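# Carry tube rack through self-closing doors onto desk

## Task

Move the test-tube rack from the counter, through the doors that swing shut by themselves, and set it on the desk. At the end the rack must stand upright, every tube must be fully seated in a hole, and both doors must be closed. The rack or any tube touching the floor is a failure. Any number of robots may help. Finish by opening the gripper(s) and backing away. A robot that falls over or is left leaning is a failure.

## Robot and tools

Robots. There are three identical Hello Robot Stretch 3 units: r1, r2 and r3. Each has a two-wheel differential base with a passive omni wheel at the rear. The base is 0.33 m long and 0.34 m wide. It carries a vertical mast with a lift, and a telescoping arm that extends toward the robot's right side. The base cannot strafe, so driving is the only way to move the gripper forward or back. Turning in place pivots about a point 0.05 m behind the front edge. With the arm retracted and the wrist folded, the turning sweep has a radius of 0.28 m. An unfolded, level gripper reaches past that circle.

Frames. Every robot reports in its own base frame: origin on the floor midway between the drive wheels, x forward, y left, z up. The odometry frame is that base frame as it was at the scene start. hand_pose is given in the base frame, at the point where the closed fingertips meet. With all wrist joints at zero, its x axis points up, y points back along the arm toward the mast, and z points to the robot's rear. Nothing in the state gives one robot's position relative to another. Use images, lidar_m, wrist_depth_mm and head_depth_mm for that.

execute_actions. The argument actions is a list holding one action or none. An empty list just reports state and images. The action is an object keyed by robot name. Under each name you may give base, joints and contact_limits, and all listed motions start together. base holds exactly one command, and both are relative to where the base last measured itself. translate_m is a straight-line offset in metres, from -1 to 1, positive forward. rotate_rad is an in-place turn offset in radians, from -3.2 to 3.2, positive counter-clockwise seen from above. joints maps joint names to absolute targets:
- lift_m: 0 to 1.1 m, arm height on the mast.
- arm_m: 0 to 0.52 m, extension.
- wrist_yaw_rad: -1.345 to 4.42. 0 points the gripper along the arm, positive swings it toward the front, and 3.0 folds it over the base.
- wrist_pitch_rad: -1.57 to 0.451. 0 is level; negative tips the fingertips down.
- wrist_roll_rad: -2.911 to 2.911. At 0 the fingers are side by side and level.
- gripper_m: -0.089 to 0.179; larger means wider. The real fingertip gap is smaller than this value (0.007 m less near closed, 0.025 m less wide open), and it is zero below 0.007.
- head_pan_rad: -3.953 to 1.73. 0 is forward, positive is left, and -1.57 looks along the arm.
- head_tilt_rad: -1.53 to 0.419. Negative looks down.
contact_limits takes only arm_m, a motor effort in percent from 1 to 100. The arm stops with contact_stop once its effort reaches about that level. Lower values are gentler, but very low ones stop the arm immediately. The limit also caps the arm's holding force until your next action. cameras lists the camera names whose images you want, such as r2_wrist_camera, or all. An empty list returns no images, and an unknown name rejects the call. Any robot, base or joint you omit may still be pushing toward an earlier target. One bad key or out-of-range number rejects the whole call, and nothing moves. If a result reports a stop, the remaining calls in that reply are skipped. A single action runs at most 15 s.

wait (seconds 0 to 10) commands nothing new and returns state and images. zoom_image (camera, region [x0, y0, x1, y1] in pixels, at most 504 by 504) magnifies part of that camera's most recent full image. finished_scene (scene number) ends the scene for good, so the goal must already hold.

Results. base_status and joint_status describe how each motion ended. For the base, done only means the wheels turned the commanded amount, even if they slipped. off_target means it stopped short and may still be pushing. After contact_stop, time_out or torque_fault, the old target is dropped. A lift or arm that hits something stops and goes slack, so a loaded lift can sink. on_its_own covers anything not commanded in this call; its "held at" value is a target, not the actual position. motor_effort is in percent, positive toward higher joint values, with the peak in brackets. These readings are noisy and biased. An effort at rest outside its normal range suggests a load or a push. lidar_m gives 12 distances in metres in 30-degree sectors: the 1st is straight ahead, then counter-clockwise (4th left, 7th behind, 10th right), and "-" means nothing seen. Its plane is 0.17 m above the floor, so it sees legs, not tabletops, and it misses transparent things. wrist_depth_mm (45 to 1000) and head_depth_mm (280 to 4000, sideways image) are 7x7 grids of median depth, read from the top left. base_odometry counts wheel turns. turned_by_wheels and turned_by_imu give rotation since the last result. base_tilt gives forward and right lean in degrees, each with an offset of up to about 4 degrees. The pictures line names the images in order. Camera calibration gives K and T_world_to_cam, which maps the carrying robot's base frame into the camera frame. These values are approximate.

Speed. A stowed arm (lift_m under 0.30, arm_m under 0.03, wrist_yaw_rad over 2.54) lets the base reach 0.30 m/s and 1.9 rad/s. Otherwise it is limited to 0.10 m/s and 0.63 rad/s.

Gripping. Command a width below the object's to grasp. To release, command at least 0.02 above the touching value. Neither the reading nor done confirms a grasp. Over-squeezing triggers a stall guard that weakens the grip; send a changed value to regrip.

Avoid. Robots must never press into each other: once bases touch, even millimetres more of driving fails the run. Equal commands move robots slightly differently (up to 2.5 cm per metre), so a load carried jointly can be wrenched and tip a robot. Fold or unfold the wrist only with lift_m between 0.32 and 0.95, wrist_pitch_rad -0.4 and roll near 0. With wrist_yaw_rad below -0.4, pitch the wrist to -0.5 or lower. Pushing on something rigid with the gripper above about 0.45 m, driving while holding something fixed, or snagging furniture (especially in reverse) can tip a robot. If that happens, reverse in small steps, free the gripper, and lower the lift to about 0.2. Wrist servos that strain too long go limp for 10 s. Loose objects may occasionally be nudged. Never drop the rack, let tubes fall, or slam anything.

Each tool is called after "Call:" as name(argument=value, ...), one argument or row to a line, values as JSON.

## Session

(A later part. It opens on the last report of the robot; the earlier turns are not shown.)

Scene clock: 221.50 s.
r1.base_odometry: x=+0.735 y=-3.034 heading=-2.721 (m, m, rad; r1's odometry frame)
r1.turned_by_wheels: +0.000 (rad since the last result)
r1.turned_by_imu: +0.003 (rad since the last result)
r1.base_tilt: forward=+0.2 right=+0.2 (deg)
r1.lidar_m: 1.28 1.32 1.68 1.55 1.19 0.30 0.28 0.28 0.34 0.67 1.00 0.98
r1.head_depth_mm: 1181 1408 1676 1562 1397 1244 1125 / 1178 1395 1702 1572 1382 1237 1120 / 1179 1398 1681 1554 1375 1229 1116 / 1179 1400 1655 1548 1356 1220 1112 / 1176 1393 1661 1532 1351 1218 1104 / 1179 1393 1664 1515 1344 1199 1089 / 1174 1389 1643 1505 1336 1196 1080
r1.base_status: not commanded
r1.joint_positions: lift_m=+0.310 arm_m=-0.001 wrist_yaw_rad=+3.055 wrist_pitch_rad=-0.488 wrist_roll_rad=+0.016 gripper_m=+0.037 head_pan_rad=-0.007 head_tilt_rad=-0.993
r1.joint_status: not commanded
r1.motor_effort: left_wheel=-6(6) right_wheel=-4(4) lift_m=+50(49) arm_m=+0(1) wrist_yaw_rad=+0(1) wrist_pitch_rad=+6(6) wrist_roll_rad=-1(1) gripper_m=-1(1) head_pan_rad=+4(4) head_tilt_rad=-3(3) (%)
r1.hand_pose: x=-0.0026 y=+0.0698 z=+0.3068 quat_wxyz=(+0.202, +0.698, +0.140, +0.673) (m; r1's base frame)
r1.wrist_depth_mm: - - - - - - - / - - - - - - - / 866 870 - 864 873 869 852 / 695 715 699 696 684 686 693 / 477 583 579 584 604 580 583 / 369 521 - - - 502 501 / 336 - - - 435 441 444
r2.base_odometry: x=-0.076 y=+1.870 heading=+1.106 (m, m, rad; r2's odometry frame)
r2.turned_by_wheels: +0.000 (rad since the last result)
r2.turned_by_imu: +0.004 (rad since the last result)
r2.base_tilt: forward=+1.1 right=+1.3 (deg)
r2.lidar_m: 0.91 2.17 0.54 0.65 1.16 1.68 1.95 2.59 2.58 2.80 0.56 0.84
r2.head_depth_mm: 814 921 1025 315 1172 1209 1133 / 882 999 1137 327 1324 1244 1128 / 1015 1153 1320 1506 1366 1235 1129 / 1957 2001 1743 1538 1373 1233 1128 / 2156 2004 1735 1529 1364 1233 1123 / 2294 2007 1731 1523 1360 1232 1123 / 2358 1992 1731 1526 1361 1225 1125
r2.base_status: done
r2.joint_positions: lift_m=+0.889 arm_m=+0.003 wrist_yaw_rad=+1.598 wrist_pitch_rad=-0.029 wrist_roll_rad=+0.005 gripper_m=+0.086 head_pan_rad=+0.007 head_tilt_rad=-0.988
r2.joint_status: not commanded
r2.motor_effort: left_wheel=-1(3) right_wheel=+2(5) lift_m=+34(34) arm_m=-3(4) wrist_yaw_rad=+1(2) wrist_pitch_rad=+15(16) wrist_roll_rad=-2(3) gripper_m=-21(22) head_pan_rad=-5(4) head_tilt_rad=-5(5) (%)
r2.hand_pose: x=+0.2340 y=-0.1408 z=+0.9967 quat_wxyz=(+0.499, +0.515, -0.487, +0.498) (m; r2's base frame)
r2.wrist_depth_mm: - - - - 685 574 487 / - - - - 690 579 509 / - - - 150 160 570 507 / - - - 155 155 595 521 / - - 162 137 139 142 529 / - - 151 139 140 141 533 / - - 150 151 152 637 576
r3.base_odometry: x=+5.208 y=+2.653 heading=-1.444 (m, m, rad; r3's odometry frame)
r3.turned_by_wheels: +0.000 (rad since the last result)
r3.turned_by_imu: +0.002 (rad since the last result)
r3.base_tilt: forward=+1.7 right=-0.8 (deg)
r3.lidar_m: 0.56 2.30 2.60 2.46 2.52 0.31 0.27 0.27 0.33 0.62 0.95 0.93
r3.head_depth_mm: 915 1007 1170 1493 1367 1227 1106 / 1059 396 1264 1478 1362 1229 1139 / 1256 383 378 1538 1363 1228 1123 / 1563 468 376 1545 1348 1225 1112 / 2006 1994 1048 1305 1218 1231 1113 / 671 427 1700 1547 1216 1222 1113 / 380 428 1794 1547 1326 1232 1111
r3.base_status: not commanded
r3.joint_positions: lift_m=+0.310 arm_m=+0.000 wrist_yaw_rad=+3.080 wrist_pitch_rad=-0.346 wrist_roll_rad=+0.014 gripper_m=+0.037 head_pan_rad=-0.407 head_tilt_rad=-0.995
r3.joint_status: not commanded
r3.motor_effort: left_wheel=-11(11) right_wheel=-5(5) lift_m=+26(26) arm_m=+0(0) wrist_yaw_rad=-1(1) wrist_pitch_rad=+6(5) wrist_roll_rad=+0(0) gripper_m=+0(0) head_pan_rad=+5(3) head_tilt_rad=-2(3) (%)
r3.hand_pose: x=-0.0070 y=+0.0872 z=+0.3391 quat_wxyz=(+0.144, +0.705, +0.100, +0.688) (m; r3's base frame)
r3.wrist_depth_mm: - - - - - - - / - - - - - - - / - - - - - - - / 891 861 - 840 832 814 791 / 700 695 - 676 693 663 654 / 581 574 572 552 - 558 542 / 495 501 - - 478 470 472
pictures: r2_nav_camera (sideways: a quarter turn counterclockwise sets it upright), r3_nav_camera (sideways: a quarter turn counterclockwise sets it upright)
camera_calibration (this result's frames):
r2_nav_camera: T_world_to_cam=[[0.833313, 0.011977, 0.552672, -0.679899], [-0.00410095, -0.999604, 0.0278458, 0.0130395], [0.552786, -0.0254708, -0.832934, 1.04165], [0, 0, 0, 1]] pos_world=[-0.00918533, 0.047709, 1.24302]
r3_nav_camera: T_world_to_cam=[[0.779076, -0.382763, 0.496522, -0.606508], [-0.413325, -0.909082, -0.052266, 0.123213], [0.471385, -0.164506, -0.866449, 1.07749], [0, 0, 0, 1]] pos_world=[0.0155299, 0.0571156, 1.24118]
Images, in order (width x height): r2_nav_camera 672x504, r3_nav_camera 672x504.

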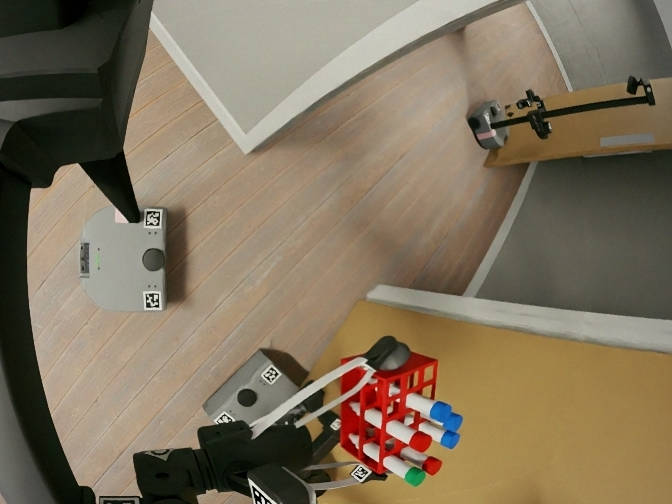

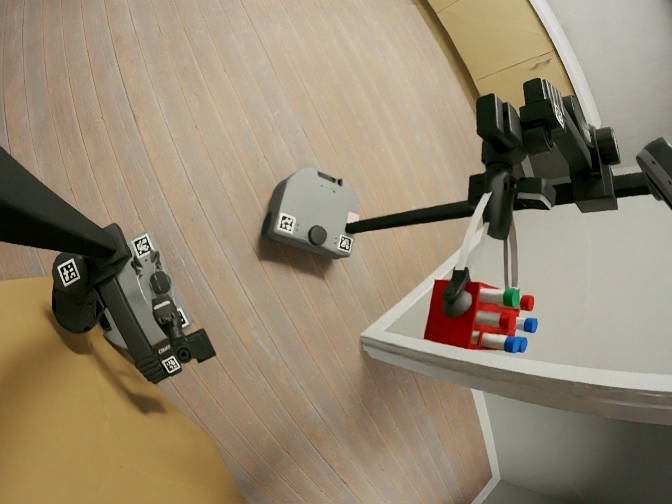

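Call:
execute_actions(
  actions=[
    {"r2":{"base":{"translate_m":0.35}}},
  ],
  cameras=[],
)

Call:
execute_actions(
  actions=[
    {"r2":{"base":{"rotate_rad":0.7}}},
  ],
  cameras=["r2_nav_camera"],
)

Scene clock: 231.70 s.
r1.base_odometry: x=+0.735 y=-3.034 heading=-2.721 (m, m, rad; r1's odometry frame)
r1.turned_by_wheels: +0.000 (rad since the last result)
r1.turned_by_imu: +0.002 (rad since the last result)
r1.base_tilt: forward=+0.2 right=+0.1 (deg)
r1.lidar_m: 1.28 1.32 1.68 1.55 1.19 0.30 0.28 0.28 0.34 0.67 1.00 0.97
r1.head_depth_mm: 1182 1410 1669 1546 1403 1245 1120 / 1178 1398 1698 1571 1384 1236 1113 / 1179 1393 1678 1554 1368 1229 1116 / 1176 1400 1663 1534 1359 1219 1107 / 1171 1392 1669 1524 1355 1215 1102 / 1178 1389 1650 1508 1336 1208 1091 / 1172 1400 1643 1503 1322 1195 1082
r1.base_status: not commanded
r1.joint_positions: lift_m=+0.310 arm_m=-0.001 wrist_yaw_rad=+3.055 wrist_pitch_rad=-0.488 wrist_roll_rad=+0.016 gripper_m=+0.037 head_pan_rad=-0.007 head_tilt_rad=-0.993
r1.joint_status: not commanded
r1.motor_effort: left_wheel=-6(6) right_wheel=-4(3) lift_m=+49(49) arm_m=+0(0) wrist_yaw_rad=-1(1) wrist_pitch_rad=+6(6) wrist_roll_rad=-1(1) gripper_m=+0(1) head_pan_rad=+4(4) head_tilt_rad=-3(4) (%)
r1.hand_pose: x=-0.0026 y=+0.0698 z=+0.3068 quat_wxyz=(+0.202, +0.698, +0.140, +0.673) (m; r1's base frame)
r1.wrist_depth_mm: - - - - - - - / - - - - - - - / 888 893 - 845 878 880 862 / 710 697 704 696 691 692 697 / 467 592 582 588 589 582 585 / 372 526 - - - 504 502 / 337 - - - 435 439 444
r2.base_odometry: x=+0.081 y=+2.183 heading=+1.106 (m, m, rad; r2's odometry frame)
r2.turned_by_wheels: +0.000 (rad since the last result)
r2.turned_by_imu: +0.001 (rad since the last result)
r2.base_tilt: forward=+1.1 right=+1.3 (deg)
r2.lidar_m: 0.66 1.85 1.75 0.41 0.63 1.93 2.24 2.84 2.85 0.47 0.57 0.56
r2.head_depth_mm: 563 617 676 316 992 1209 1126 / 625 714 793 327 1171 1239 1127 / 1470 1651 1644 1239 1327 1232 1129 / 1616 1876 1740 1533 1368 1235 1126 / 1795 1963 1739 1523 1369 1235 1123 / 2040 1993 1717 1526 1358 1232 1123 / 2249 1997 1735 1521 1359 1228 1120
r2.base_status: done
r2.joint_positions: lift_m=+0.889 arm_m=+0.003 wrist_yaw_rad=+1.598 wrist_pitch_rad=-0.029 wrist_roll_rad=+0.005 gripper_m=+0.086 head_pan_rad=+0.007 head_tilt_rad=-0.988
r2.joint_status: not commanded
r2.motor_effort: left_wheel=+0(3) right_wheel=+2(6) lift_m=+34(34) arm_m=-4(3) wrist_yaw_rad=+1(2) wrist_pitch_rad=+15(15) wrist_roll_rad=-3(2) gripper_m=-22(21) head_pan_rad=-4(5) head_tilt_rad=-6(5) (%)
r2.hand_pose: x=+0.2340 y=-0.1408 z=+0.9967 quat_wxyz=(+0.499, +0.515, -0.487, +0.498) (m; r2's base frame)
r2.wrist_depth_mm: - - - - 414 346 299 / - - - 595 428 350 306 / - - - 150 160 351 310 / - - - 154 155 362 315 / - - 162 137 139 142 322 / - - 151 139 140 141 319 / - - 151 151 151 379 346
r3.base_odometry: x=+5.208 y=+2.653 heading=-1.444 (m, m, rad; r3's odometry frame)
r3.turned_by_wheels: +0.000 (rad since the last result)
r3.turned_by_imu: +0.001 (rad since the last result)
r3.base_tilt: forward=+1.7 right=-0.8 (deg)
r3.lidar_m: 2.17 2.31 2.59 2.46 2.52 0.31 0.27 0.27 0.33 0.62 0.48 0.48
r3.head_depth_mm: 310 325 327 1494 1354 1218 1108 / 322 332 347 1469 1242 1198 1133 / 332 1457 1660 1555 1192 1173 1121 / 1552 1849 1758 1540 1222 1196 1113 / 2022 2091 1766 1551 1357 1229 1116 / 2462 2081 1776 1525 1381 1234 1121 / 2340 2095 1782 1558 1374 1239 1120
r3.base_status: not commanded
r3.joint_positions: lift_m=+0.310 arm_m=+0.000 wrist_yaw_rad=+3.080 wrist_pitch_rad=-0.346 wrist_roll_rad=+0.014 gripper_m=+0.037 head_pan_rad=-0.407 head_tilt_rad=-0.995
r3.joint_status: not commanded
r3.motor_effort: left_wheel=-11(11) right_wheel=-4(4) lift_m=+26(26) arm_m=+0(0) wrist_yaw_rad=+0(1) wrist_pitch_rad=+6(6) wrist_roll_rad=+0(0) gripper_m=+0(0) head_pan_rad=+5(5) head_tilt_rad=-1(1) (%)
r3.hand_pose: x=-0.0070 y=+0.0872 z=+0.3391 quat_wxyz=(+0.144, +0.705, +0.100, +0.688) (m; r3's base frame)
r3.wrist_depth_mm: - - - - - - - / - - - - - - - / - - - - - - - / 881 858 - 821 838 819 807 / 699 689 - 675 694 663 656 / 581 573 572 560 - 553 544 / 494 500 - - 482 474 476
pictures: none
No camera images: the call's "cameras" was empty. Leave "cameras" out to get every camera's image.

Scene clock: 233.77 s.
r1.base_odometry: x=+0.735 y=-3.034 heading=-2.721 (m, m, rad; r1's odometry frame)
r1.turned_by_wheels: +0.000 (rad since the last result)
r1.turned_by_imu: +0.001 (rad since the last result)
r1.base_tilt: forward=+0.2 right=+0.1 (deg)
r1.lidar_m: 1.28 1.32 1.68 1.55 1.19 0.30 0.28 0.28 0.34 0.67 1.00 0.98
r1.head_depth_mm: 1182 1403 1680 1550 1387 1240 1116 / 1183 1396 1696 1554 1385 1239 1114 / 1182 1408 1671 1550 1371 1219 1115 / 1180 1396 1681 1534 1361 1218 1105 / 1177 1393 1658 1533 1349 1209 1101 / 1173 1399 1657 1510 1337 1196 1092 / 1169 1386 1644 1511 1332 1197 1079
r1.base_status: not commanded
r1.joint_positions: lift_m=+0.310 arm_m=-0.001 wrist_yaw_rad=+3.055 wrist_pitch_rad=-0.488 wrist_roll_rad=+0.016 gripper_m=+0.037 head_pan_rad=-0.007 head_tilt_rad=-0.993
r1.joint_status: not commanded
r1.motor_effort: left_wheel=-7(6) right_wheel=-4(4) lift_m=+49(49) arm_m=+1(0) wrist_yaw_rad=-1(1) wrist_pitch_rad=+6(6) wrist_roll_rad=+0(1) gripper_m=+0(0) head_pan_rad=+4(4) head_tilt_rad=-4(3) (%)
r1.hand_pose: x=-0.0026 y=+0.0698 z=+0.3068 quat_wxyz=(+0.202, +0.698, +0.140, +0.673) (m; r1's base frame)
r1.wrist_depth_mm: - - - - - - - / - - - - - - - / 887 864 - 872 864 837 862 / 695 683 703 704 699 692 685 / 472 582 574 589 605 584 587 / 371 529 - - - 504 503 / 333 - - - 435 440 439
r2.base_odometry: x=+0.081 y=+2.183 heading=+1.806 (m, m, rad; r2's odometry frame)
r2.turned_by_wheels: +0.700 (rad since the last result)
r2.turned_by_imu: +0.708 (rad since the last result)
r2.base_tilt: forward=+1.1 right=+1.3 (deg)
r2.lidar_m: 1.84 0.44 0.42 0.96 1.96 2.55 2.84 0.48 0.47 0.56 0.57 1.60
r2.head_depth_mm: 1848 1982 1754 316 1320 1241 1131 / 2011 1984 1742 327 1325 1241 1131 / 2302 1959 1751 1563 1367 1240 1123 / 2383 2024 1736 1535 1359 1240 1125 / 2394 2001 1742 1539 1356 1234 1123 / 2383 1999 1738 1524 1356 1225 1122 / 2370 2010 1742 1519 1363 1141 1120
r2.base_status: done
r2.joint_positions: lift_m=+0.889 arm_m=+0.003 wrist_yaw_rad=+1.598 wrist_pitch_rad=-0.029 wrist_roll_rad=+0.005 gripper_m=+0.086 head_pan_rad=+0.007 head_tilt_rad=-0.988
r2.joint_status: not commanded
r2.motor_effort: left_wheel=-1(4) right_wheel=+2(6) lift_m=+34(34) arm_m=-3(2) wrist_yaw_rad=+1(1) wrist_pitch_rad=+15(15) wrist_roll_rad=-3(3) gripper_m=-21(22) head_pan_rad=-5(5) head_tilt_rad=-5(6) (%)
r2.hand_pose: x=+0.2340 y=-0.1408 z=+0.9967 quat_wxyz=(+0.499, +0.515, -0.487, +0.498) (m; r2's base frame)
r2.wrist_depth_mm: - - - - - - - / - - - - - - - / - - - 150 159 - - / - - 184 155 155 - - / - - 162 137 138 142 - / - - 151 139 140 141 - / - - 150 151 151 - -
r3.base_odometry: x=+5.208 y=+2.653 heading=-1.444 (m, m, rad; r3's odometry frame)
r3.turned_by_wheels: +0.000 (rad since the last result)
r3.turned_by_imu: +0.000 (rad since the last result)
r3.base_tilt: forward=+1.7 right=-0.9 (deg)
r3.lidar_m: 2.17 2.31 2.60 2.46 2.51 0.31 0.27 0.27 0.33 0.62 0.48 0.48
r3.head_depth_mm: 333 1000 1171 1499 1359 1217 1106 / 370 1130 1360 1486 1338 1118 1135 / 365 1355 785 1459 1177 1102 1128 / 357 1843 1762 1534 1197 1174 1112 / 359 2088 1780 1551 1369 1231 1115 / 2426 2083 1779 1562 1370 1237 1121 / 2329 2092 1798 1561 1380 1238 1113
r3.base_status: not commanded
r3.joint_positions: lift_m=+0.310 arm_m=+0.000 wrist_yaw_rad=+3.080 wrist_pitch_rad=-0.346 wrist_roll_rad=+0.014 gripper_m=+0.037 head_pan_rad=-0.407 head_tilt_rad=-0.995
r3.joint_status: not commanded
r3.motor_effort: left_wheel=-11(11) right_wheel=-5(4) lift_m=+25(26) arm_m=+0(0) wrist_yaw_rad=+0(0) wrist_pitch_rad=+6(5) wrist_roll_rad=+0(0) gripper_m=+0(0) head_pan_rad=+6(6) head_tilt_rad=-3(2) (%)
r3.hand_pose: x=-0.0070 y=+0.0872 z=+0.3391 quat_wxyz=(+0.144, +0.705, +0.100, +0.688) (m; r3's base frame)
r3.wrist_depth_mm: - - - - - - - / - - - - - - - / - - - - - - - / 897 852 - 827 825 817 807 / 705 683 - 670 682 664 657 / 578 574 570 561 - 556 543 / 497 504 - - 478 473 472
pictures: r2_nav_camera (sideways: a quarter turn counterclockwise sets it upright)
camera_calibration (this result's frames):
r2_nav_camera: T_world_to_cam=[[0.833348, 0.0119199, 0.55262, -0.679832], [-0.00416795, -0.999604, 0.0278465, 0.013039], [0.552733, -0.0255091, -0.832968, 1.04169], [0, 0, 0, 1]] pos_world=[-0.0091857, 0.04771, 1.24302]
Images, in order (width x height): r2_nav_camera 672x504.

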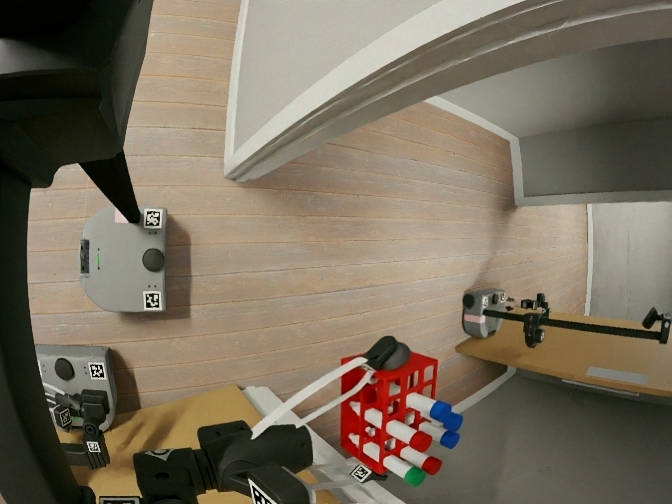

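Call:
execute_actions(
  actions=[
    {"r2":{"base":{"rotate_rad":0.09}},"r1":{"base":{"translate_m":-0.04}}},
  ],
  cameras=[],
)

Call:
execute_actions(
  actions=[
    {"r2":{"base":{"translate_m":1}}},
  ],
  cameras=["r2_nav_camera"],
)

Call:
execute_actions(
  actions=[
    {"r2":{"base":{"translate_m":0.4}},"r3":{"base":{"translate_m":1}}},
  ],
  cameras=["r2_nav_camera","r1_nav_camera"],
)

Scene clock: 241.67 s.
r1.base_odometry: x=+0.771 y=-3.018 heading=-2.721 (m, m, rad; r1's odometry frame)
r1.turned_by_wheels: -0.001 (rad since the last result)
r1.turned_by_imu: +0.018 (rad since the last result)
r1.base_tilt: forward=+0.2 right=+0.1 (deg)
r1.lidar_m: 1.31 1.35 1.69 1.54 1.14 0.31 0.28 0.28 0.33 0.64 1.02 1.00
r1.head_depth_mm: 1192 1410 1678 1581 1400 1235 1117 / 1198 1418 1699 1562 1378 1238 1117 / 1202 1419 1685 1553 1373 1228 1113 / 1198 1419 1686 1554 1370 1214 1110 / 1200 1422 1681 1518 1349 1215 1100 / 1198 1429 1676 1508 1338 1201 1084 / 1206 1431 1656 1501 1331 1188 1079
r1.base_status: translate_m off_target (by the wheels' count: -0.0397 of -0.0400)
r1.joint_positions: lift_m=+0.310 arm_m=-0.001 wrist_yaw_rad=+3.056 wrist_pitch_rad=-0.489 wrist_roll_rad=+0.016 gripper_m=+0.037 head_pan_rad=-0.006 head_tilt_rad=-0.993
r1.joint_status: not commanded
r1.on_its_own: left_wheel is at rest, and its effort (-54) is outside its rest range (-18 to +18); right_wheel is at rest, and its effort (-20) is outside its rest range (-18 to +18)
r1.motor_effort: left_wheel=-54(60) right_wheel=-20(24) lift_m=+48(50) arm_m=+0(0) wrist_yaw_rad=-1(2) wrist_pitch_rad=+6(6) wrist_roll_rad=+0(0) gripper_m=+0(0) head_pan_rad=+3(4) head_tilt_rad=-4(3) (%)
r1.hand_pose: x=-0.0028 y=+0.0697 z=+0.3068 quat_wxyz=(+0.202, +0.698, +0.140, +0.673) (m; r1's base frame)
r1.wrist_depth_mm: - - - - - - - / - - - - - - - / 876 884 - 845 860 859 844 / 700 705 683 711 694 681 705 / 567 585 575 585 608 576 572 / 381 516 - - - 501 500 / 337 - - - 441 444 446
r2.base_odometry: x=+0.081 y=+2.183 heading=+1.896 (m, m, rad; r2's odometry frame)
r2.turned_by_wheels: +0.090 (rad since the last result)
r2.turned_by_imu: +0.091 (rad since the last result)
r2.base_tilt: forward=+1.1 right=+1.3 (deg)
r2.lidar_m: 1.95 0.42 0.42 1.35 2.01 2.93 2.84 0.47 0.60 0.56 0.57 1.74
r2.head_depth_mm: 1975 1954 1756 316 1316 1241 1135 / 2216 1968 1744 327 1321 1239 1132 / 2399 2014 1757 1571 1368 1232 1125 / 2403 2011 1738 1529 1365 1237 1122 / 2366 2004 1731 1525 1368 1227 1126 / 2376 2019 1729 1525 1365 1229 1122 / 2367 2005 1726 1516 1361 1097 1120
r2.base_status: done
r2.joint_positions: lift_m=+0.889 arm_m=+0.003 wrist_yaw_rad=+1.599 wrist_pitch_rad=-0.029 wrist_roll_rad=+0.005 gripper_m=+0.086 head_pan_rad=+0.007 head_tilt_rad=-0.988
r2.joint_status: not commanded
r2.motor_effort: left_wheel=-2(4) right_wheel=+2(6) lift_m=+34(34) arm_m=-3(3) wrist_yaw_rad=+1(1) wrist_pitch_rad=+15(16) wrist_roll_rad=-3(3) gripper_m=-22(22) head_pan_rad=-5(5) head_tilt_rad=-5(6) (%)
r2.hand_pose: x=+0.2340 y=-0.1408 z=+0.9967 quat_wxyz=(+0.499, +0.515, -0.487, +0.498) (m; r2's base frame)
r2.wrist_depth_mm: - - - - - - - / - - - - - - - / - - - 151 160 - - / - - 183 154 154 - - / - - 163 137 138 142 - / - - 151 139 140 141 - / - - 151 151 152 - -
r3.base_odometry: x=+5.208 y=+2.653 heading=-1.444 (m, m, rad; r3's odometry frame)
r3.turned_by_wheels: +0.000 (rad since the last result)
r3.turned_by_imu: +0.001 (rad since the last result)
r3.base_tilt: forward=+1.8 right=-0.8 (deg)
r3.lidar_m: 2.17 2.31 2.60 2.46 2.52 0.31 0.27 0.27 0.33 0.62 0.48 0.48
r3.head_depth_mm: 337 996 1163 1496 1357 1214 1109 / 367 1173 1363 1485 1343 1117 1140 / 354 609 755 1465 1168 1083 1125 / 345 1857 1772 1551 1209 1166 1109 / 350 2041 1785 1548 1365 1235 1108 / 2470 2099 1785 1550 1377 1234 1116 / 2336 2082 1795 1564 1385 1229 1116
r3.base_status: not commanded
r3.joint_positions: lift_m=+0.310 arm_m=+0.000 wrist_yaw_rad=+3.080 wrist_pitch_rad=-0.346 wrist_roll_rad=+0.014 gripper_m=+0.037 head_pan_rad=-0.407 head_tilt_rad=-0.995
r3.joint_status: not commanded
r3.motor_effort: left_wheel=-11(11) right_wheel=-4(4) lift_m=+26(26) arm_m=+0(0) wrist_yaw_rad=-1(1) wrist_pitch_rad=+5(6) wrist_roll_rad=+0(0) gripper_m=+0(0) head_pan_rad=+5(4) head_tilt_rad=-2(1) (%)
r3.hand_pose: x=-0.0070 y=+0.0872 z=+0.3391 quat_wxyz=(+0.144, +0.705, +0.100, +0.688) (m; r3's base frame)
r3.wrist_depth_mm: - - - - - - - / - - - - - - - / - - - - - - - / 875 868 - 835 839 814 801 / 695 691 - 672 696 659 653 / 586 576 566 556 - 547 545 / 495 505 - - 479 478 470
pictures: none
No camera images: the call's "cameras" was empty. Leave "cameras" out to get every camera's image.

Scene clock: 252.97 s.
r1.base_odometry: x=+0.771 y=-3.018 heading=-2.721 (m, m, rad; r1's odometry frame)
r1.turned_by_wheels: +0.000 (rad since the last result)
r1.turned_by_imu: +0.003 (rad since the last result)
r1.base_tilt: forward=+0.2 right=+0.1 (deg)
r1.lidar_m: 1.31 1.36 1.01 1.55 1.14 0.31 0.28 0.28 0.33 0.64 1.02 0.99
r1.head_depth_mm: 1188 1417 1700 1576 1398 1240 1127 / 1196 1428 1691 1571 1375 1229 1120 / 1195 1426 1696 1553 1378 1230 1111 / 1200 1439 1687 1533 1357 1212 1111 / 1200 1431 1681 1524 1348 1209 1098 / 1206 1427 1668 1530 1331 1196 1091 / 1204 1422 1659 1518 1324 1197 1081
r1.base_status: not commanded
r1.joint_positions: lift_m=+0.310 arm_m=-0.001 wrist_yaw_rad=+3.056 wrist_pitch_rad=-0.489 wrist_roll_rad=+0.016 gripper_m=+0.037 head_pan_rad=-0.006 head_tilt_rad=-0.993
r1.joint_status: not commanded
r1.on_its_own: left_wheel is at rest, and its effort (-53) is outside its rest range (-18 to +18); right_wheel is at rest, and its effort (-20) is outside its rest range (-18 to +18)
r1.motor_effort: left_wheel=-53(54) right_wheel=-20(20) lift_m=+49(48) arm_m=+0(0) wrist_yaw_rad=+0(2) wrist_pitch_rad=+6(6) wrist_roll_rad=-1(1) gripper_m=+0(1) head_pan_rad=+3(3) head_tilt_rad=-3(3) (%)
r1.hand_pose: x=-0.0028 y=+0.0697 z=+0.3068 quat_wxyz=(+0.202, +0.698, +0.140, +0.673) (m; r1's base frame)
r1.wrist_depth_mm: - - - - - - - / - - - - - - - / 875 874 - 872 843 859 859 / 728 707 711 692 713 705 705 / 575 584 586 581 609 584 588 / 381 525 - - - 503 502 / 341 - - - 446 443 436
r2.base_odometry: x=-0.238 y=+3.131 heading=+1.896 (m, m, rad; r2's odometry frame)
r2.turned_by_wheels: +0.000 (rad since the last result)
r2.turned_by_imu: +0.004 (rad since the last result)
r2.base_tilt: forward=+1.1 right=+1.3 (deg)
r2.lidar_m: 1.65 1.19 0.89 0.87 0.80 0.63 1.40 0.85 0.85 1.22 1.05 0.92
r2.head_depth_mm: 2431 2039 1498 315 1318 1237 1131 / 2417 2041 1760 327 1323 1240 1134 / 2394 2038 1741 1560 1366 1237 1126 / 2384 2003 1741 1534 1367 1239 1123 / 2384 1955 1724 1524 1369 1235 1127 / 1593 1857 1728 1523 1361 1233 1122 / 1600 1869 1733 1521 1361 1223 1125
r2.base_status: done
r2.joint_positions: lift_m=+0.889 arm_m=+0.003 wrist_yaw_rad=+1.599 wrist_pitch_rad=-0.029 wrist_roll_rad=+0.005 gripper_m=+0.086 head_pan_rad=+0.007 head_tilt_rad=-0.988
r2.joint_status: not commanded
r2.motor_effort: left_wheel=-2(3) right_wheel=+2(5) lift_m=+34(34) arm_m=-3(4) wrist_yaw_rad=+2(2) wrist_pitch_rad=+15(15) wrist_roll_rad=-3(3) gripper_m=-22(22) head_pan_rad=-5(5) head_tilt_rad=-5(5) (%)
r2.hand_pose: x=+0.2340 y=-0.1408 z=+0.9967 quat_wxyz=(+0.499, +0.515, -0.487, +0.498) (m; r2's base frame)
r2.wrist_depth_mm: - - - - - 741 730 / - - - - - - 733 / - - - 150 160 916 725 / - - - 154 155 895 735 / - - 163 137 138 142 730 / - - 151 139 140 141 713 / - - 150 151 152 755 783
r3.base_odometry: x=+5.208 y=+2.653 heading=-1.444 (m, m, rad; r3's odometry frame)
r3.turned_by_wheels: +0.000 (rad since the last result)
r3.turned_by_imu: +0.002 (rad since the last result)
r3.base_tilt: forward=+1.8 right=-0.8 (deg)
r3.lidar_m: 2.18 2.31 2.60 2.46 2.52 0.31 0.27 0.27 0.33 0.62 0.95 0.93
r3.head_depth_mm: 915 1011 1176 1492 1359 1222 1108 / 1063 1192 1359 1482 1364 1215 1134 / 1259 1449 1675 1538 1361 1227 1129 / 1557 1835 1755 1539 1363 1230 1111 / 2002 2113 1777 1556 1371 1228 1115 / 2443 2096 1777 1560 1373 1232 1107 / 2344 2108 1793 1550 1384 1235 1114
r3.base_status: not commanded
r3.joint_positions: lift_m=+0.310 arm_m=+0.000 wrist_yaw_rad=+3.080 wrist_pitch_rad=-0.346 wrist_roll_rad=+0.014 gripper_m=+0.037 head_pan_rad=-0.407 head_tilt_rad=-0.995
r3.joint_status: not commanded
r3.motor_effort: left_wheel=-11(11) right_wheel=-4(4) lift_m=+26(26) arm_m=+0(0) wrist_yaw_rad=+0(1) wrist_pitch_rad=+6(6) wrist_roll_rad=+0(0) gripper_m=+0(0) head_pan_rad=+4(4) head_tilt_rad=-2(2) (%)
r3.hand_pose: x=-0.0070 y=+0.0872 z=+0.3391 quat_wxyz=(+0.144, +0.705, +0.100, +0.688) (m; r3's base frame)
r3.wrist_depth_mm: - - - - - - - / - - - - - - - / - - - - - - - / 869 856 - 832 842 818 806 / 695 681 - 666 701 653 653 / 581 567 569 561 - 555 545 / 496 499 - - 481 475 471
pictures: r2_nav_camera (sideways: a quarter turn counterclockwise sets it upright)
camera_calibration (this result's frames):
r2_nav_camera: T_world_to_cam=[[0.83336, 0.0119084, 0.552603, -0.67981], [-0.00418133, -0.999603, 0.0278468, 0.0130387], [0.552715, -0.025517, -0.832979, 1.04171], [0, 0, 0, 1]] pos_world=[-0.00918623, 0.0477102, 1.24302]
Images, in order (width x height): r2_nav_camera 672x504.

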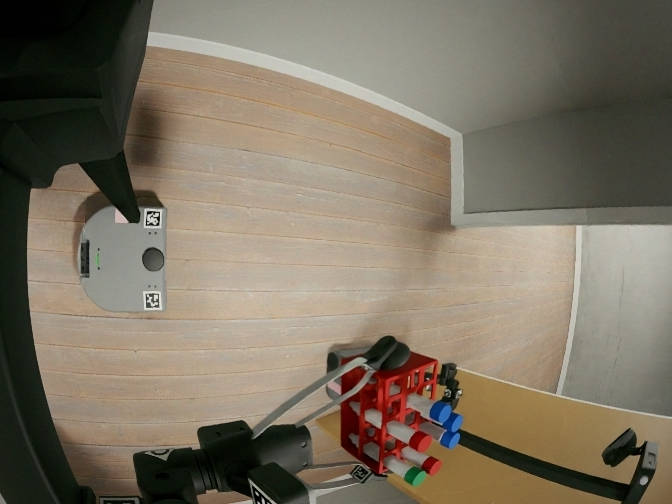

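Scene clock: 264.23 s.
r1.base_odometry: x=+0.771 y=-3.018 heading=-2.721 (m, m, rad; r1's odometry frame)
r1.turned_by_wheels: +0.000 (rad since the last result)
r1.turned_by_imu: +0.003 (rad since the last result)
r1.base_tilt: forward=+0.2 right=+0.2 (deg)
r1.lidar_m: 1.31 1.35 0.67 1.54 1.14 0.31 0.28 0.28 0.33 0.64 1.02 1.00
r1.head_depth_mm: 1193 1420 1694 1585 1387 1239 1119 / 1198 1417 1695 1573 1388 1231 1111 / 1194 1424 1700 1555 1378 1223 1109 / 1205 1431 1697 1557 1360 1212 1105 / 1199 1423 1683 1525 1356 1209 1102 / 1199 1441 1671 1521 1342 1195 1093 / 1205 1424 1652 1502 1334 1193 1085
r1.base_status: not commanded
r1.joint_positions: lift_m=+0.310 arm_m=-0.001 wrist_yaw_rad=+3.056 wrist_pitch_rad=-0.489 wrist_roll_rad=+0.016 gripper_m=+0.037 head_pan_rad=-0.006 head_tilt_rad=-0.993
r1.joint_status: not commanded
r1.on_its_own: left_wheel is at rest, and its effort (-54) is outside its rest range (-18 to +18); right_wheel is at rest, and its effort (-20) is outside its rest range (-18 to +18)
r1.motor_effort: left_wheel=-54(53) right_wheel=-20(20) lift_m=+49(49) arm_m=-1(0) wrist_yaw_rad=+0(0) wrist_pitch_rad=+6(6) wrist_roll_rad=-1(1) gripper_m=+0(1) head_pan_rad=+3(3) head_tilt_rad=-3(4) (%)
r1.hand_pose: x=-0.0028 y=+0.0697 z=+0.3068 quat_wxyz=(+0.202, +0.698, +0.140, +0.673) (m; r1's base frame)
r1.wrist_depth_mm: - - - - - - - / - - - - - 705 703 / 866 867 - 859 847 653 682 / 706 704 690 689 693 699 698 / 575 591 590 584 595 596 583 / 381 514 - - - 502 500 / 341 - - - 439 437 438
r2.base_odometry: x=-0.365 y=+3.510 heading=+1.895 (m, m, rad; r2's odometry frame)
r2.turned_by_wheels: +0.000 (rad since the last result)
r2.turned_by_imu: +0.002 (rad since the last result)
r2.base_tilt: forward=+1.0 right=+1.3 (deg)
r2.lidar_m: 1.26 1.16 0.87 0.85 0.89 1.01 1.07 1.15 1.27 1.24 0.63 0.67
r2.head_depth_mm: 2414 2045 1754 315 1171 1226 1131 / 2406 2014 1759 327 1319 1237 1125 / 2393 2016 1741 1557 1368 1235 1125 / 2410 1999 1733 1530 1364 1235 1128 / 2366 2020 1731 1530 1363 1235 1127 / 1243 1420 1639 1520 1365 1227 1123 / 1192 1409 1636 1526 1355 1228 1119
r2.base_status: done
r2.joint_positions: lift_m=+0.889 arm_m=+0.003 wrist_yaw_rad=+1.599 wrist_pitch_rad=-0.029 wrist_roll_rad=+0.005 gripper_m=+0.086 head_pan_rad=+0.007 head_tilt_rad=-0.988
r2.joint_status: not commanded
r2.motor_effort: left_wheel=-1(3) right_wheel=+2(5) lift_m=+34(34) arm_m=-4(4) wrist_yaw_rad=+1(2) wrist_pitch_rad=+15(15) wrist_roll_rad=-2(3) gripper_m=-21(22) head_pan_rad=-5(4) head_tilt_rad=-4(6) (%)
r2.hand_pose: x=+0.2340 y=-0.1408 z=+0.9967 quat_wxyz=(+0.499, +0.515, -0.487, +0.498) (m; r2's base frame)
r2.wrist_depth_mm: - - - - - 963 691 / - - - - - 982 684 / - - - 150 160 934 683 / - - - 154 155 923 690 / - - 163 136 138 142 671 / - - 151 139 140 141 659 / 999 - 150 152 151 863 732
r3.base_odometry: x=+5.334 y=+1.661 heading=-1.444 (m, m, rad; r3's odometry frame)
r3.turned_by_wheels: +0.000 (rad since the last result)
r3.turned_by_imu: +0.007 (rad since the last result)
r3.base_tilt: forward=+1.7 right=-0.7 (deg)
r3.lidar_m: 1.27 1.29 1.68 2.51 2.58 2.98 2.86 0.83 0.64 0.62 0.64 0.84
r3.head_depth_mm: 848 939 1055 1188 1306 1222 1111 / 981 1110 1269 1439 1360 1228 1137 / 1173 1363 1599 1533 1371 1224 1129 / 1441 1732 1760 1543 1367 1226 1107 / 1822 2013 1768 1538 1368 1228 1121 / 1777 1494 1699 1543 1383 1232 1118 / 1144 1321 1651 1541 1371 1233 1125
r3.base_status: done
r3.joint_positions: lift_m=+0.310 arm_m=+0.000 wrist_yaw_rad=+3.080 wrist_pitch_rad=-0.346 wrist_roll_rad=+0.014 gripper_m=+0.037 head_pan_rad=-0.407 head_tilt_rad=-0.995
r3.joint_status: not commanded
r3.motor_effort: left_wheel=-1(5) right_wheel=+2(10) lift_m=+26(26) arm_m=+0(0) wrist_yaw_rad=+0(1) wrist_pitch_rad=+5(6) wrist_roll_rad=+0(0) gripper_m=+0(0) head_pan_rad=+4(4) head_tilt_rad=-1(1) (%)
r3.hand_pose: x=-0.0070 y=+0.0872 z=+0.3391 quat_wxyz=(+0.144, +0.705, +0.100, +0.688) (m; r3's base frame)
r3.wrist_depth_mm: - - - - - - - / - - - - - - - / - - - - - - - / 853 861 - 825 830 823 802 / 705 687 - 673 685 652 658 / 578 572 571 561 - 555 549 / 494 502 - - 481 475 471
pictures: r1_nav_camera (sideways: a quarter turn counterclockwise sets it upright), r2_nav_camera (sideways: a quarter turn counterclockwise sets it upright)
camera_calibration (this result's frames):
r1_nav_camera: T_world_to_cam=[[0.856424, 0.0340667, 0.515148, -0.635072], [0.0479396, -0.998757, -0.0136509, 0.0723573], [0.514042, 0.0363869, -0.856993, 1.07013], [0, 0, 0, 1]] pos_world=[-0.00966739, 0.0549636, 1.24523]
r2_nav_camera: T_world_to_cam=[[0.833371, 0.0119084, 0.552586, -0.679788], [-0.00418077, -0.999603, 0.027847, 0.0130384], [0.552698, -0.0255171, -0.832991, 1.04172], [0, 0, 0, 1]] pos_world=[-0.00918743, 0.0477102, 1.24302]
Images, in order (width x height): r1_nav_camera 672x504, r2_nav_camera 672x504.

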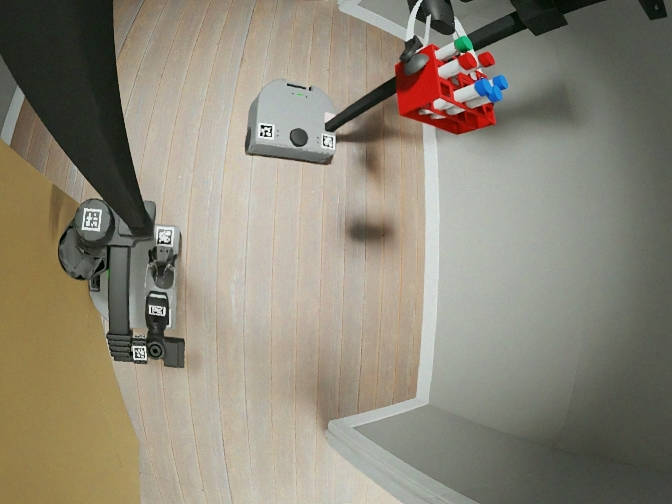

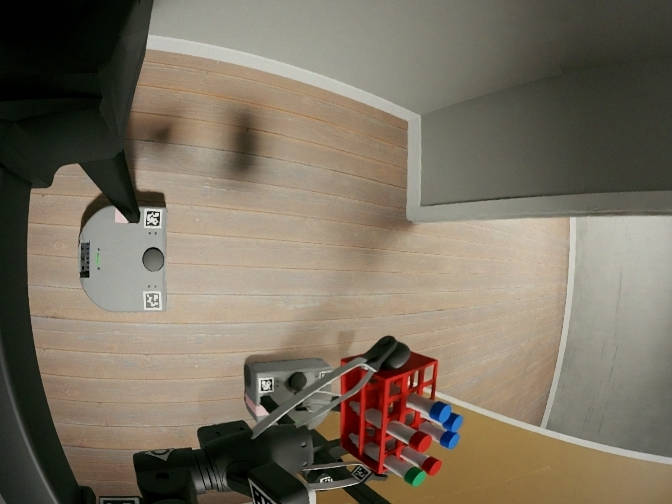

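Call:
execute_actions(
  actions=[
    {"r2":{"base":{"rotate_rad":-0.09}},"r1":{"base":{"translate_m":0.005}}},
  ],
  cameras=[],
)

Call:
execute_actions(
  actions=[
    {"r2":{"base":{"translate_m":1}}},
  ],
  cameras=["r2_nav_camera"],
)

Scene clock: 269.47 s.
r1.base_odometry: x=+0.767 y=-3.020 heading=-2.721 (m, m, rad; r1's odometry frame)
r1.turned_by_wheels: +0.000 (rad since the last result)
r1.turned_by_imu: +0.001 (rad since the last result)
r1.base_tilt: forward=+0.2 right=+0.1 (deg)
r1.lidar_m: 1.30 1.35 0.67 1.54 1.14 0.31 0.27 0.28 0.34 0.65 1.02 0.99
r1.head_depth_mm: 1184 1407 1674 1590 1395 1245 1125 / 1194 1418 1695 1561 1384 1232 1114 / 1197 1414 1688 1559 1371 1222 1116 / 1192 1418 1682 1544 1358 1219 1104 / 1184 1415 1682 1530 1348 1210 1098 / 1199 1417 1663 1511 1346 1203 1090 / 1196 1421 1659 1499 1324 1193 1081
r1.base_status: done
r1.joint_positions: lift_m=+0.310 arm_m=-0.001 wrist_yaw_rad=+3.056 wrist_pitch_rad=-0.489 wrist_roll_rad=+0.016 gripper_m=+0.037 head_pan_rad=-0.006 head_tilt_rad=-0.993
r1.joint_status: not commanded
r1.motor_effort: left_wheel=-8(43) right_wheel=-1(17) lift_m=+49(49) arm_m=+0(0) wrist_yaw_rad=-1(1) wrist_pitch_rad=+6(6) wrist_roll_rad=+0(1) gripper_m=+0(0) head_pan_rad=+3(3) head_tilt_rad=-3(3) (%)
r1.hand_pose: x=-0.0028 y=+0.0697 z=+0.3068 quat_wxyz=(+0.202, +0.698, +0.140, +0.673) (m; r1's base frame)
r1.wrist_depth_mm: - - - - - - - / - - - - - 693 682 / 895 873 - 845 820 658 658 / 699 695 708 709 694 691 694 / 572 582 575 576 617 577 586 / 372 526 - - - 501 504 / 338 - - - 445 440 446
r2.base_odometry: x=-0.365 y=+3.510 heading=+1.806 (m, m, rad; r2's odometry frame)
r2.turned_by_wheels: -0.090 (rad since the last result)
r2.turned_by_imu: -0.091 (rad since the last result)
r2.base_tilt: forward=+1.1 right=+1.3 (deg)
r2.lidar_m: 1.27 1.26 0.90 0.85 0.88 1.04 1.01 1.10 1.30 1.24 0.63 0.67
r2.head_depth_mm: 2405 2033 1655 315 1157 1225 1131 / 2401 2018 1758 327 1322 1239 1127 / 2395 2031 1742 1561 1369 1235 1130 / 2387 2005 1725 1531 1367 1232 1128 / 2400 2015 1734 1522 1366 1234 1126 / 2379 2020 1680 1512 1356 1231 1122 / 1204 1383 1628 1519 1360 1229 1127
r2.base_status: done
r2.joint_positions: lift_m=+0.889 arm_m=+0.003 wrist_yaw_rad=+1.599 wrist_pitch_rad=-0.029 wrist_roll_rad=+0.005 gripper_m=+0.086 head_pan_rad=+0.007 head_tilt_rad=-0.988
r2.joint_status: not commanded
r2.motor_effort: left_wheel=+2(5) right_wheel=+0(3) lift_m=+34(34) arm_m=-4(3) wrist_yaw_rad=+2(1) wrist_pitch_rad=+15(15) wrist_roll_rad=-3(3) gripper_m=-22(22) head_pan_rad=-5(5) head_tilt_rad=-6(5) (%)
r2.hand_pose: x=+0.2340 y=-0.1408 z=+0.9967 quat_wxyz=(+0.499, +0.515, -0.487, +0.498) (m; r2's base frame)
r2.wrist_depth_mm: - - - - - 859 620 / - - - - - 862 613 / - - - 149 173 826 622 / - - - 154 156 823 632 / - - 163 137 139 142 635 / - - 151 139 140 141 372 / - - 150 152 152 802 679
r3.base_odometry: x=+5.334 y=+1.661 heading=-1.444 (m, m, rad; r3's odometry frame)
r3.turned_by_wheels: +0.000 (rad since the last result)
r3.turned_by_imu: +0.001 (rad since the last result)
r3.base_tilt: forward=+1.8 right=-0.7 (deg)
r3.lidar_m: 1.27 1.29 1.68 2.51 2.58 3.00 2.86 0.93 0.65 0.62 0.64 0.84
r3.head_depth_mm: 847 936 1049 1182 1311 1218 1108 / 988 1107 1264 1436 1364 1226 1133 / 1171 1346 1595 1537 1370 1226 1129 / 1441 1726 1776 1533 1365 1228 1112 / 1837 2011 1770 1547 1375 1231 1113 / 1770 1514 1712 1555 1373 1226 1114 / 1146 1325 1642 1552 1371 1232 1120
r3.base_status: not commanded
r3.joint_positions: lift_m=+0.310 arm_m=+0.000 wrist_yaw_rad=+3.080 wrist_pitch_rad=-0.346 wrist_roll_rad=+0.014 gripper_m=+0.037 head_pan_rad=-0.407 head_tilt_rad=-0.995
r3.joint_status: not commanded
r3.motor_effort: left_wheel=-2(2) right_wheel=+1(2) lift_m=+26(26) arm_m=+0(0) wrist_yaw_rad=+0(0) wrist_pitch_rad=+6(6) wrist_roll_rad=+0(0) gripper_m=+0(0) head_pan_rad=+4(3) head_tilt_rad=-2(1) (%)
r3.hand_pose: x=-0.0070 y=+0.0872 z=+0.3391 quat_wxyz=(+0.144, +0.705, +0.100, +0.688) (m; r3's base frame)
r3.wrist_depth_mm: - - - - - - - / - - - - - - - / - - - - - - - / 864 864 - 843 837 815 807 / 698 687 - 672 687 657 644 / 581 581 568 561 - 554 549 / 495 504 - - 479 477 474
pictures: none
No camera images: the call's "cameras" was empty. Leave "cameras" out to get every camera's image.

Scene clock: 280.77 s.
r1.base_odometry: x=+0.767 y=-3.020 heading=-2.721 (m, m, rad; r1's odometry frame)
r1.turned_by_wheels: +0.000 (rad since the last result)
r1.turned_by_imu: +0.003 (rad since the last result)
r1.base_tilt: forward=+0.2 right=+0.1 (deg)
r1.lidar_m: 1.30 1.35 1.68 1.54 1.14 0.30 0.28 0.28 0.34 0.65 0.58 0.65
r1.head_depth_mm: 1188 1416 1669 1568 1215 1104 1121 / 1186 1422 1694 1567 1203 1101 1117 / 1191 1422 1676 1552 1369 1176 1118 / 1199 1418 1683 1540 1367 1217 1110 / 1203 1429 1674 1531 1356 1207 1099 / 1201 1423 1659 1518 1337 1203 1089 / 1200 1423 1653 1496 1331 1188 1083
r1.base_status: not commanded
r1.joint_positions: lift_m=+0.310 arm_m=-0.001 wrist_yaw_rad=+3.056 wrist_pitch_rad=-0.489 wrist_roll_rad=+0.016 gripper_m=+0.037 head_pan_rad=-0.006 head_tilt_rad=-0.993
r1.joint_status: not commanded
r1.motor_effort: left_wheel=-8(8) right_wheel=-1(1) lift_m=+49(49) arm_m=+0(0) wrist_yaw_rad=-1(0) wrist_pitch_rad=+6(6) wrist_roll_rad=-1(1) gripper_m=-1(0) head_pan_rad=+3(3) head_tilt_rad=-3(3) (%)
r1.hand_pose: x=-0.0028 y=+0.0697 z=+0.3068 quat_wxyz=(+0.202, +0.698, +0.140, +0.673) (m; r1's base frame)
r1.wrist_depth_mm: - - - - - - - / - - - - - - - / 868 884 - 874 866 872 833 / 701 706 699 697 683 705 692 / 567 584 579 579 610 585 580 / 375 528 - - - 506 497 / 338 - - - 442 446 441
r2.base_odometry: x=-0.598 y=+4.482 heading=+1.806 (m, m, rad; r2's odometry frame)
r2.turned_by_wheels: +0.000 (rad since the last result)
r2.turned_by_imu: +0.005 (rad since the last result)
r2.base_tilt: forward=+1.0 right=+1.3 (deg)
r2.lidar_m: 3.48 0.46 0.39 0.79 0.92 1.22 2.00 0.57 0.58 0.59 0.59 3.01
r2.head_depth_mm: 2415 2037 1758 316 1313 1242 1133 / 2409 2034 1747 327 1324 1232 1127 / 2403 2006 1752 1564 1372 1234 1128 / 2376 2006 1739 1527 1369 1232 1126 / 2373 2006 1747 1528 1359 1233 1123 / 2365 1992 1733 1525 1369 1230 1121 / 2376 1995 1737 1516 1364 1212 1110
r2.base_status: done
r2.joint_positions: lift_m=+0.889 arm_m=+0.003 wrist_yaw_rad=+1.599 wrist_pitch_rad=-0.029 wrist_roll_rad=+0.005 gripper_m=+0.086 head_pan_rad=+0.007 head_tilt_rad=-0.988
r2.joint_status: not commanded
r2.motor_effort: left_wheel=+1(5) right_wheel=+0(3) lift_m=+34(34) arm_m=-3(3) wrist_yaw_rad=+1(1) wrist_pitch_rad=+15(15) wrist_roll_rad=-3(3) gripper_m=-22(22) head_pan_rad=-4(4) head_tilt_rad=-5(6) (%)
r2.hand_pose: x=+0.2340 y=-0.1408 z=+0.9967 quat_wxyz=(+0.499, +0.515, -0.487, +0.498) (m; r2's base frame)
r2.wrist_depth_mm: - - - - - - - / - - - - - - - / - - - 151 160 - - / - - - 155 155 - - / - - 163 137 139 142 - / - - 151 139 140 141 - / - - 150 151 151 - -
r3.base_odometry: x=+5.334 y=+1.661 heading=-1.444 (m, m, rad; r3's odometry frame)
r3.turned_by_wheels: +0.000 (rad since the last result)
r3.turned_by_imu: +0.002 (rad since the last result)
r3.base_tilt: forward=+1.7 right=-0.8 (deg)
r3.lidar_m: 1.27 1.29 1.68 2.51 2.57 2.99 2.86 0.93 0.65 0.62 0.64 0.84
r3.head_depth_mm: 848 940 1045 1182 1320 1224 1104 / 984 1104 1254 1440 1370 1219 1138 / 1170 1349 1603 1531 1359 1217 1126 / 1447 1728 1773 1537 1372 1222 1111 / 1822 2029 1780 1538 1374 1222 1118 / 1788 1514 1700 1559 1383 1238 1120 / 1148 1330 1650 1565 1361 1233 1115
r3.base_status: not commanded
r3.joint_positions: lift_m=+0.310 arm_m=+0.000 wrist_yaw_rad=+3.080 wrist_pitch_rad=-0.346 wrist_roll_rad=+0.014 gripper_m=+0.037 head_pan_rad=-0.407 head_tilt_rad=-0.995
r3.joint_status: not commanded
r3.motor_effort: left_wheel=-1(2) right_wheel=+2(2) lift_m=+26(26) arm_m=+0(0) wrist_yaw_rad=+0(0) wrist_pitch_rad=+6(5) wrist_roll_rad=+0(0) gripper_m=+0(0) head_pan_rad=+4(3) head_tilt_rad=-2(1) (%)
r3.hand_pose: x=-0.0070 y=+0.0872 z=+0.3391 quat_wxyz=(+0.144, +0.705, +0.100, +0.688) (m; r3's base frame)
r3.wrist_depth_mm: - - - - - - - / - - - - - - - / - - - - - - - / 878 873 - 844 810 829 805 / 694 688 - 668 687 660 652 / 580 575 562 559 - 555 550 / 497 501 - - 477 478 471
pictures: r2_nav_camera (sideways: a quarter turn counterclockwise sets it upright)
camera_calibration (this result's frames):
r2_nav_camera: T_world_to_cam=[[0.833376, 0.0119072, 0.552579, -0.679779], [-0.00418203, -0.999603, 0.0278471, 0.0130383], [0.552691, -0.025518, -0.832995, 1.04173], [0, 0, 0, 1]] pos_world=[-0.00918787, 0.0477102, 1.24302]
Images, in order (width x height): r2_nav_camera 672x504.

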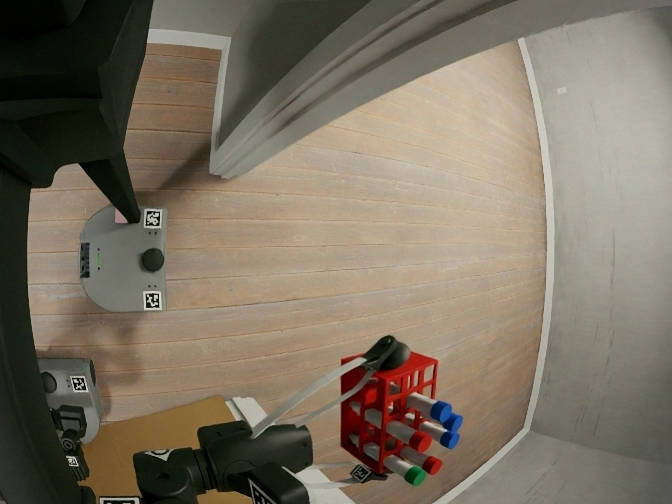

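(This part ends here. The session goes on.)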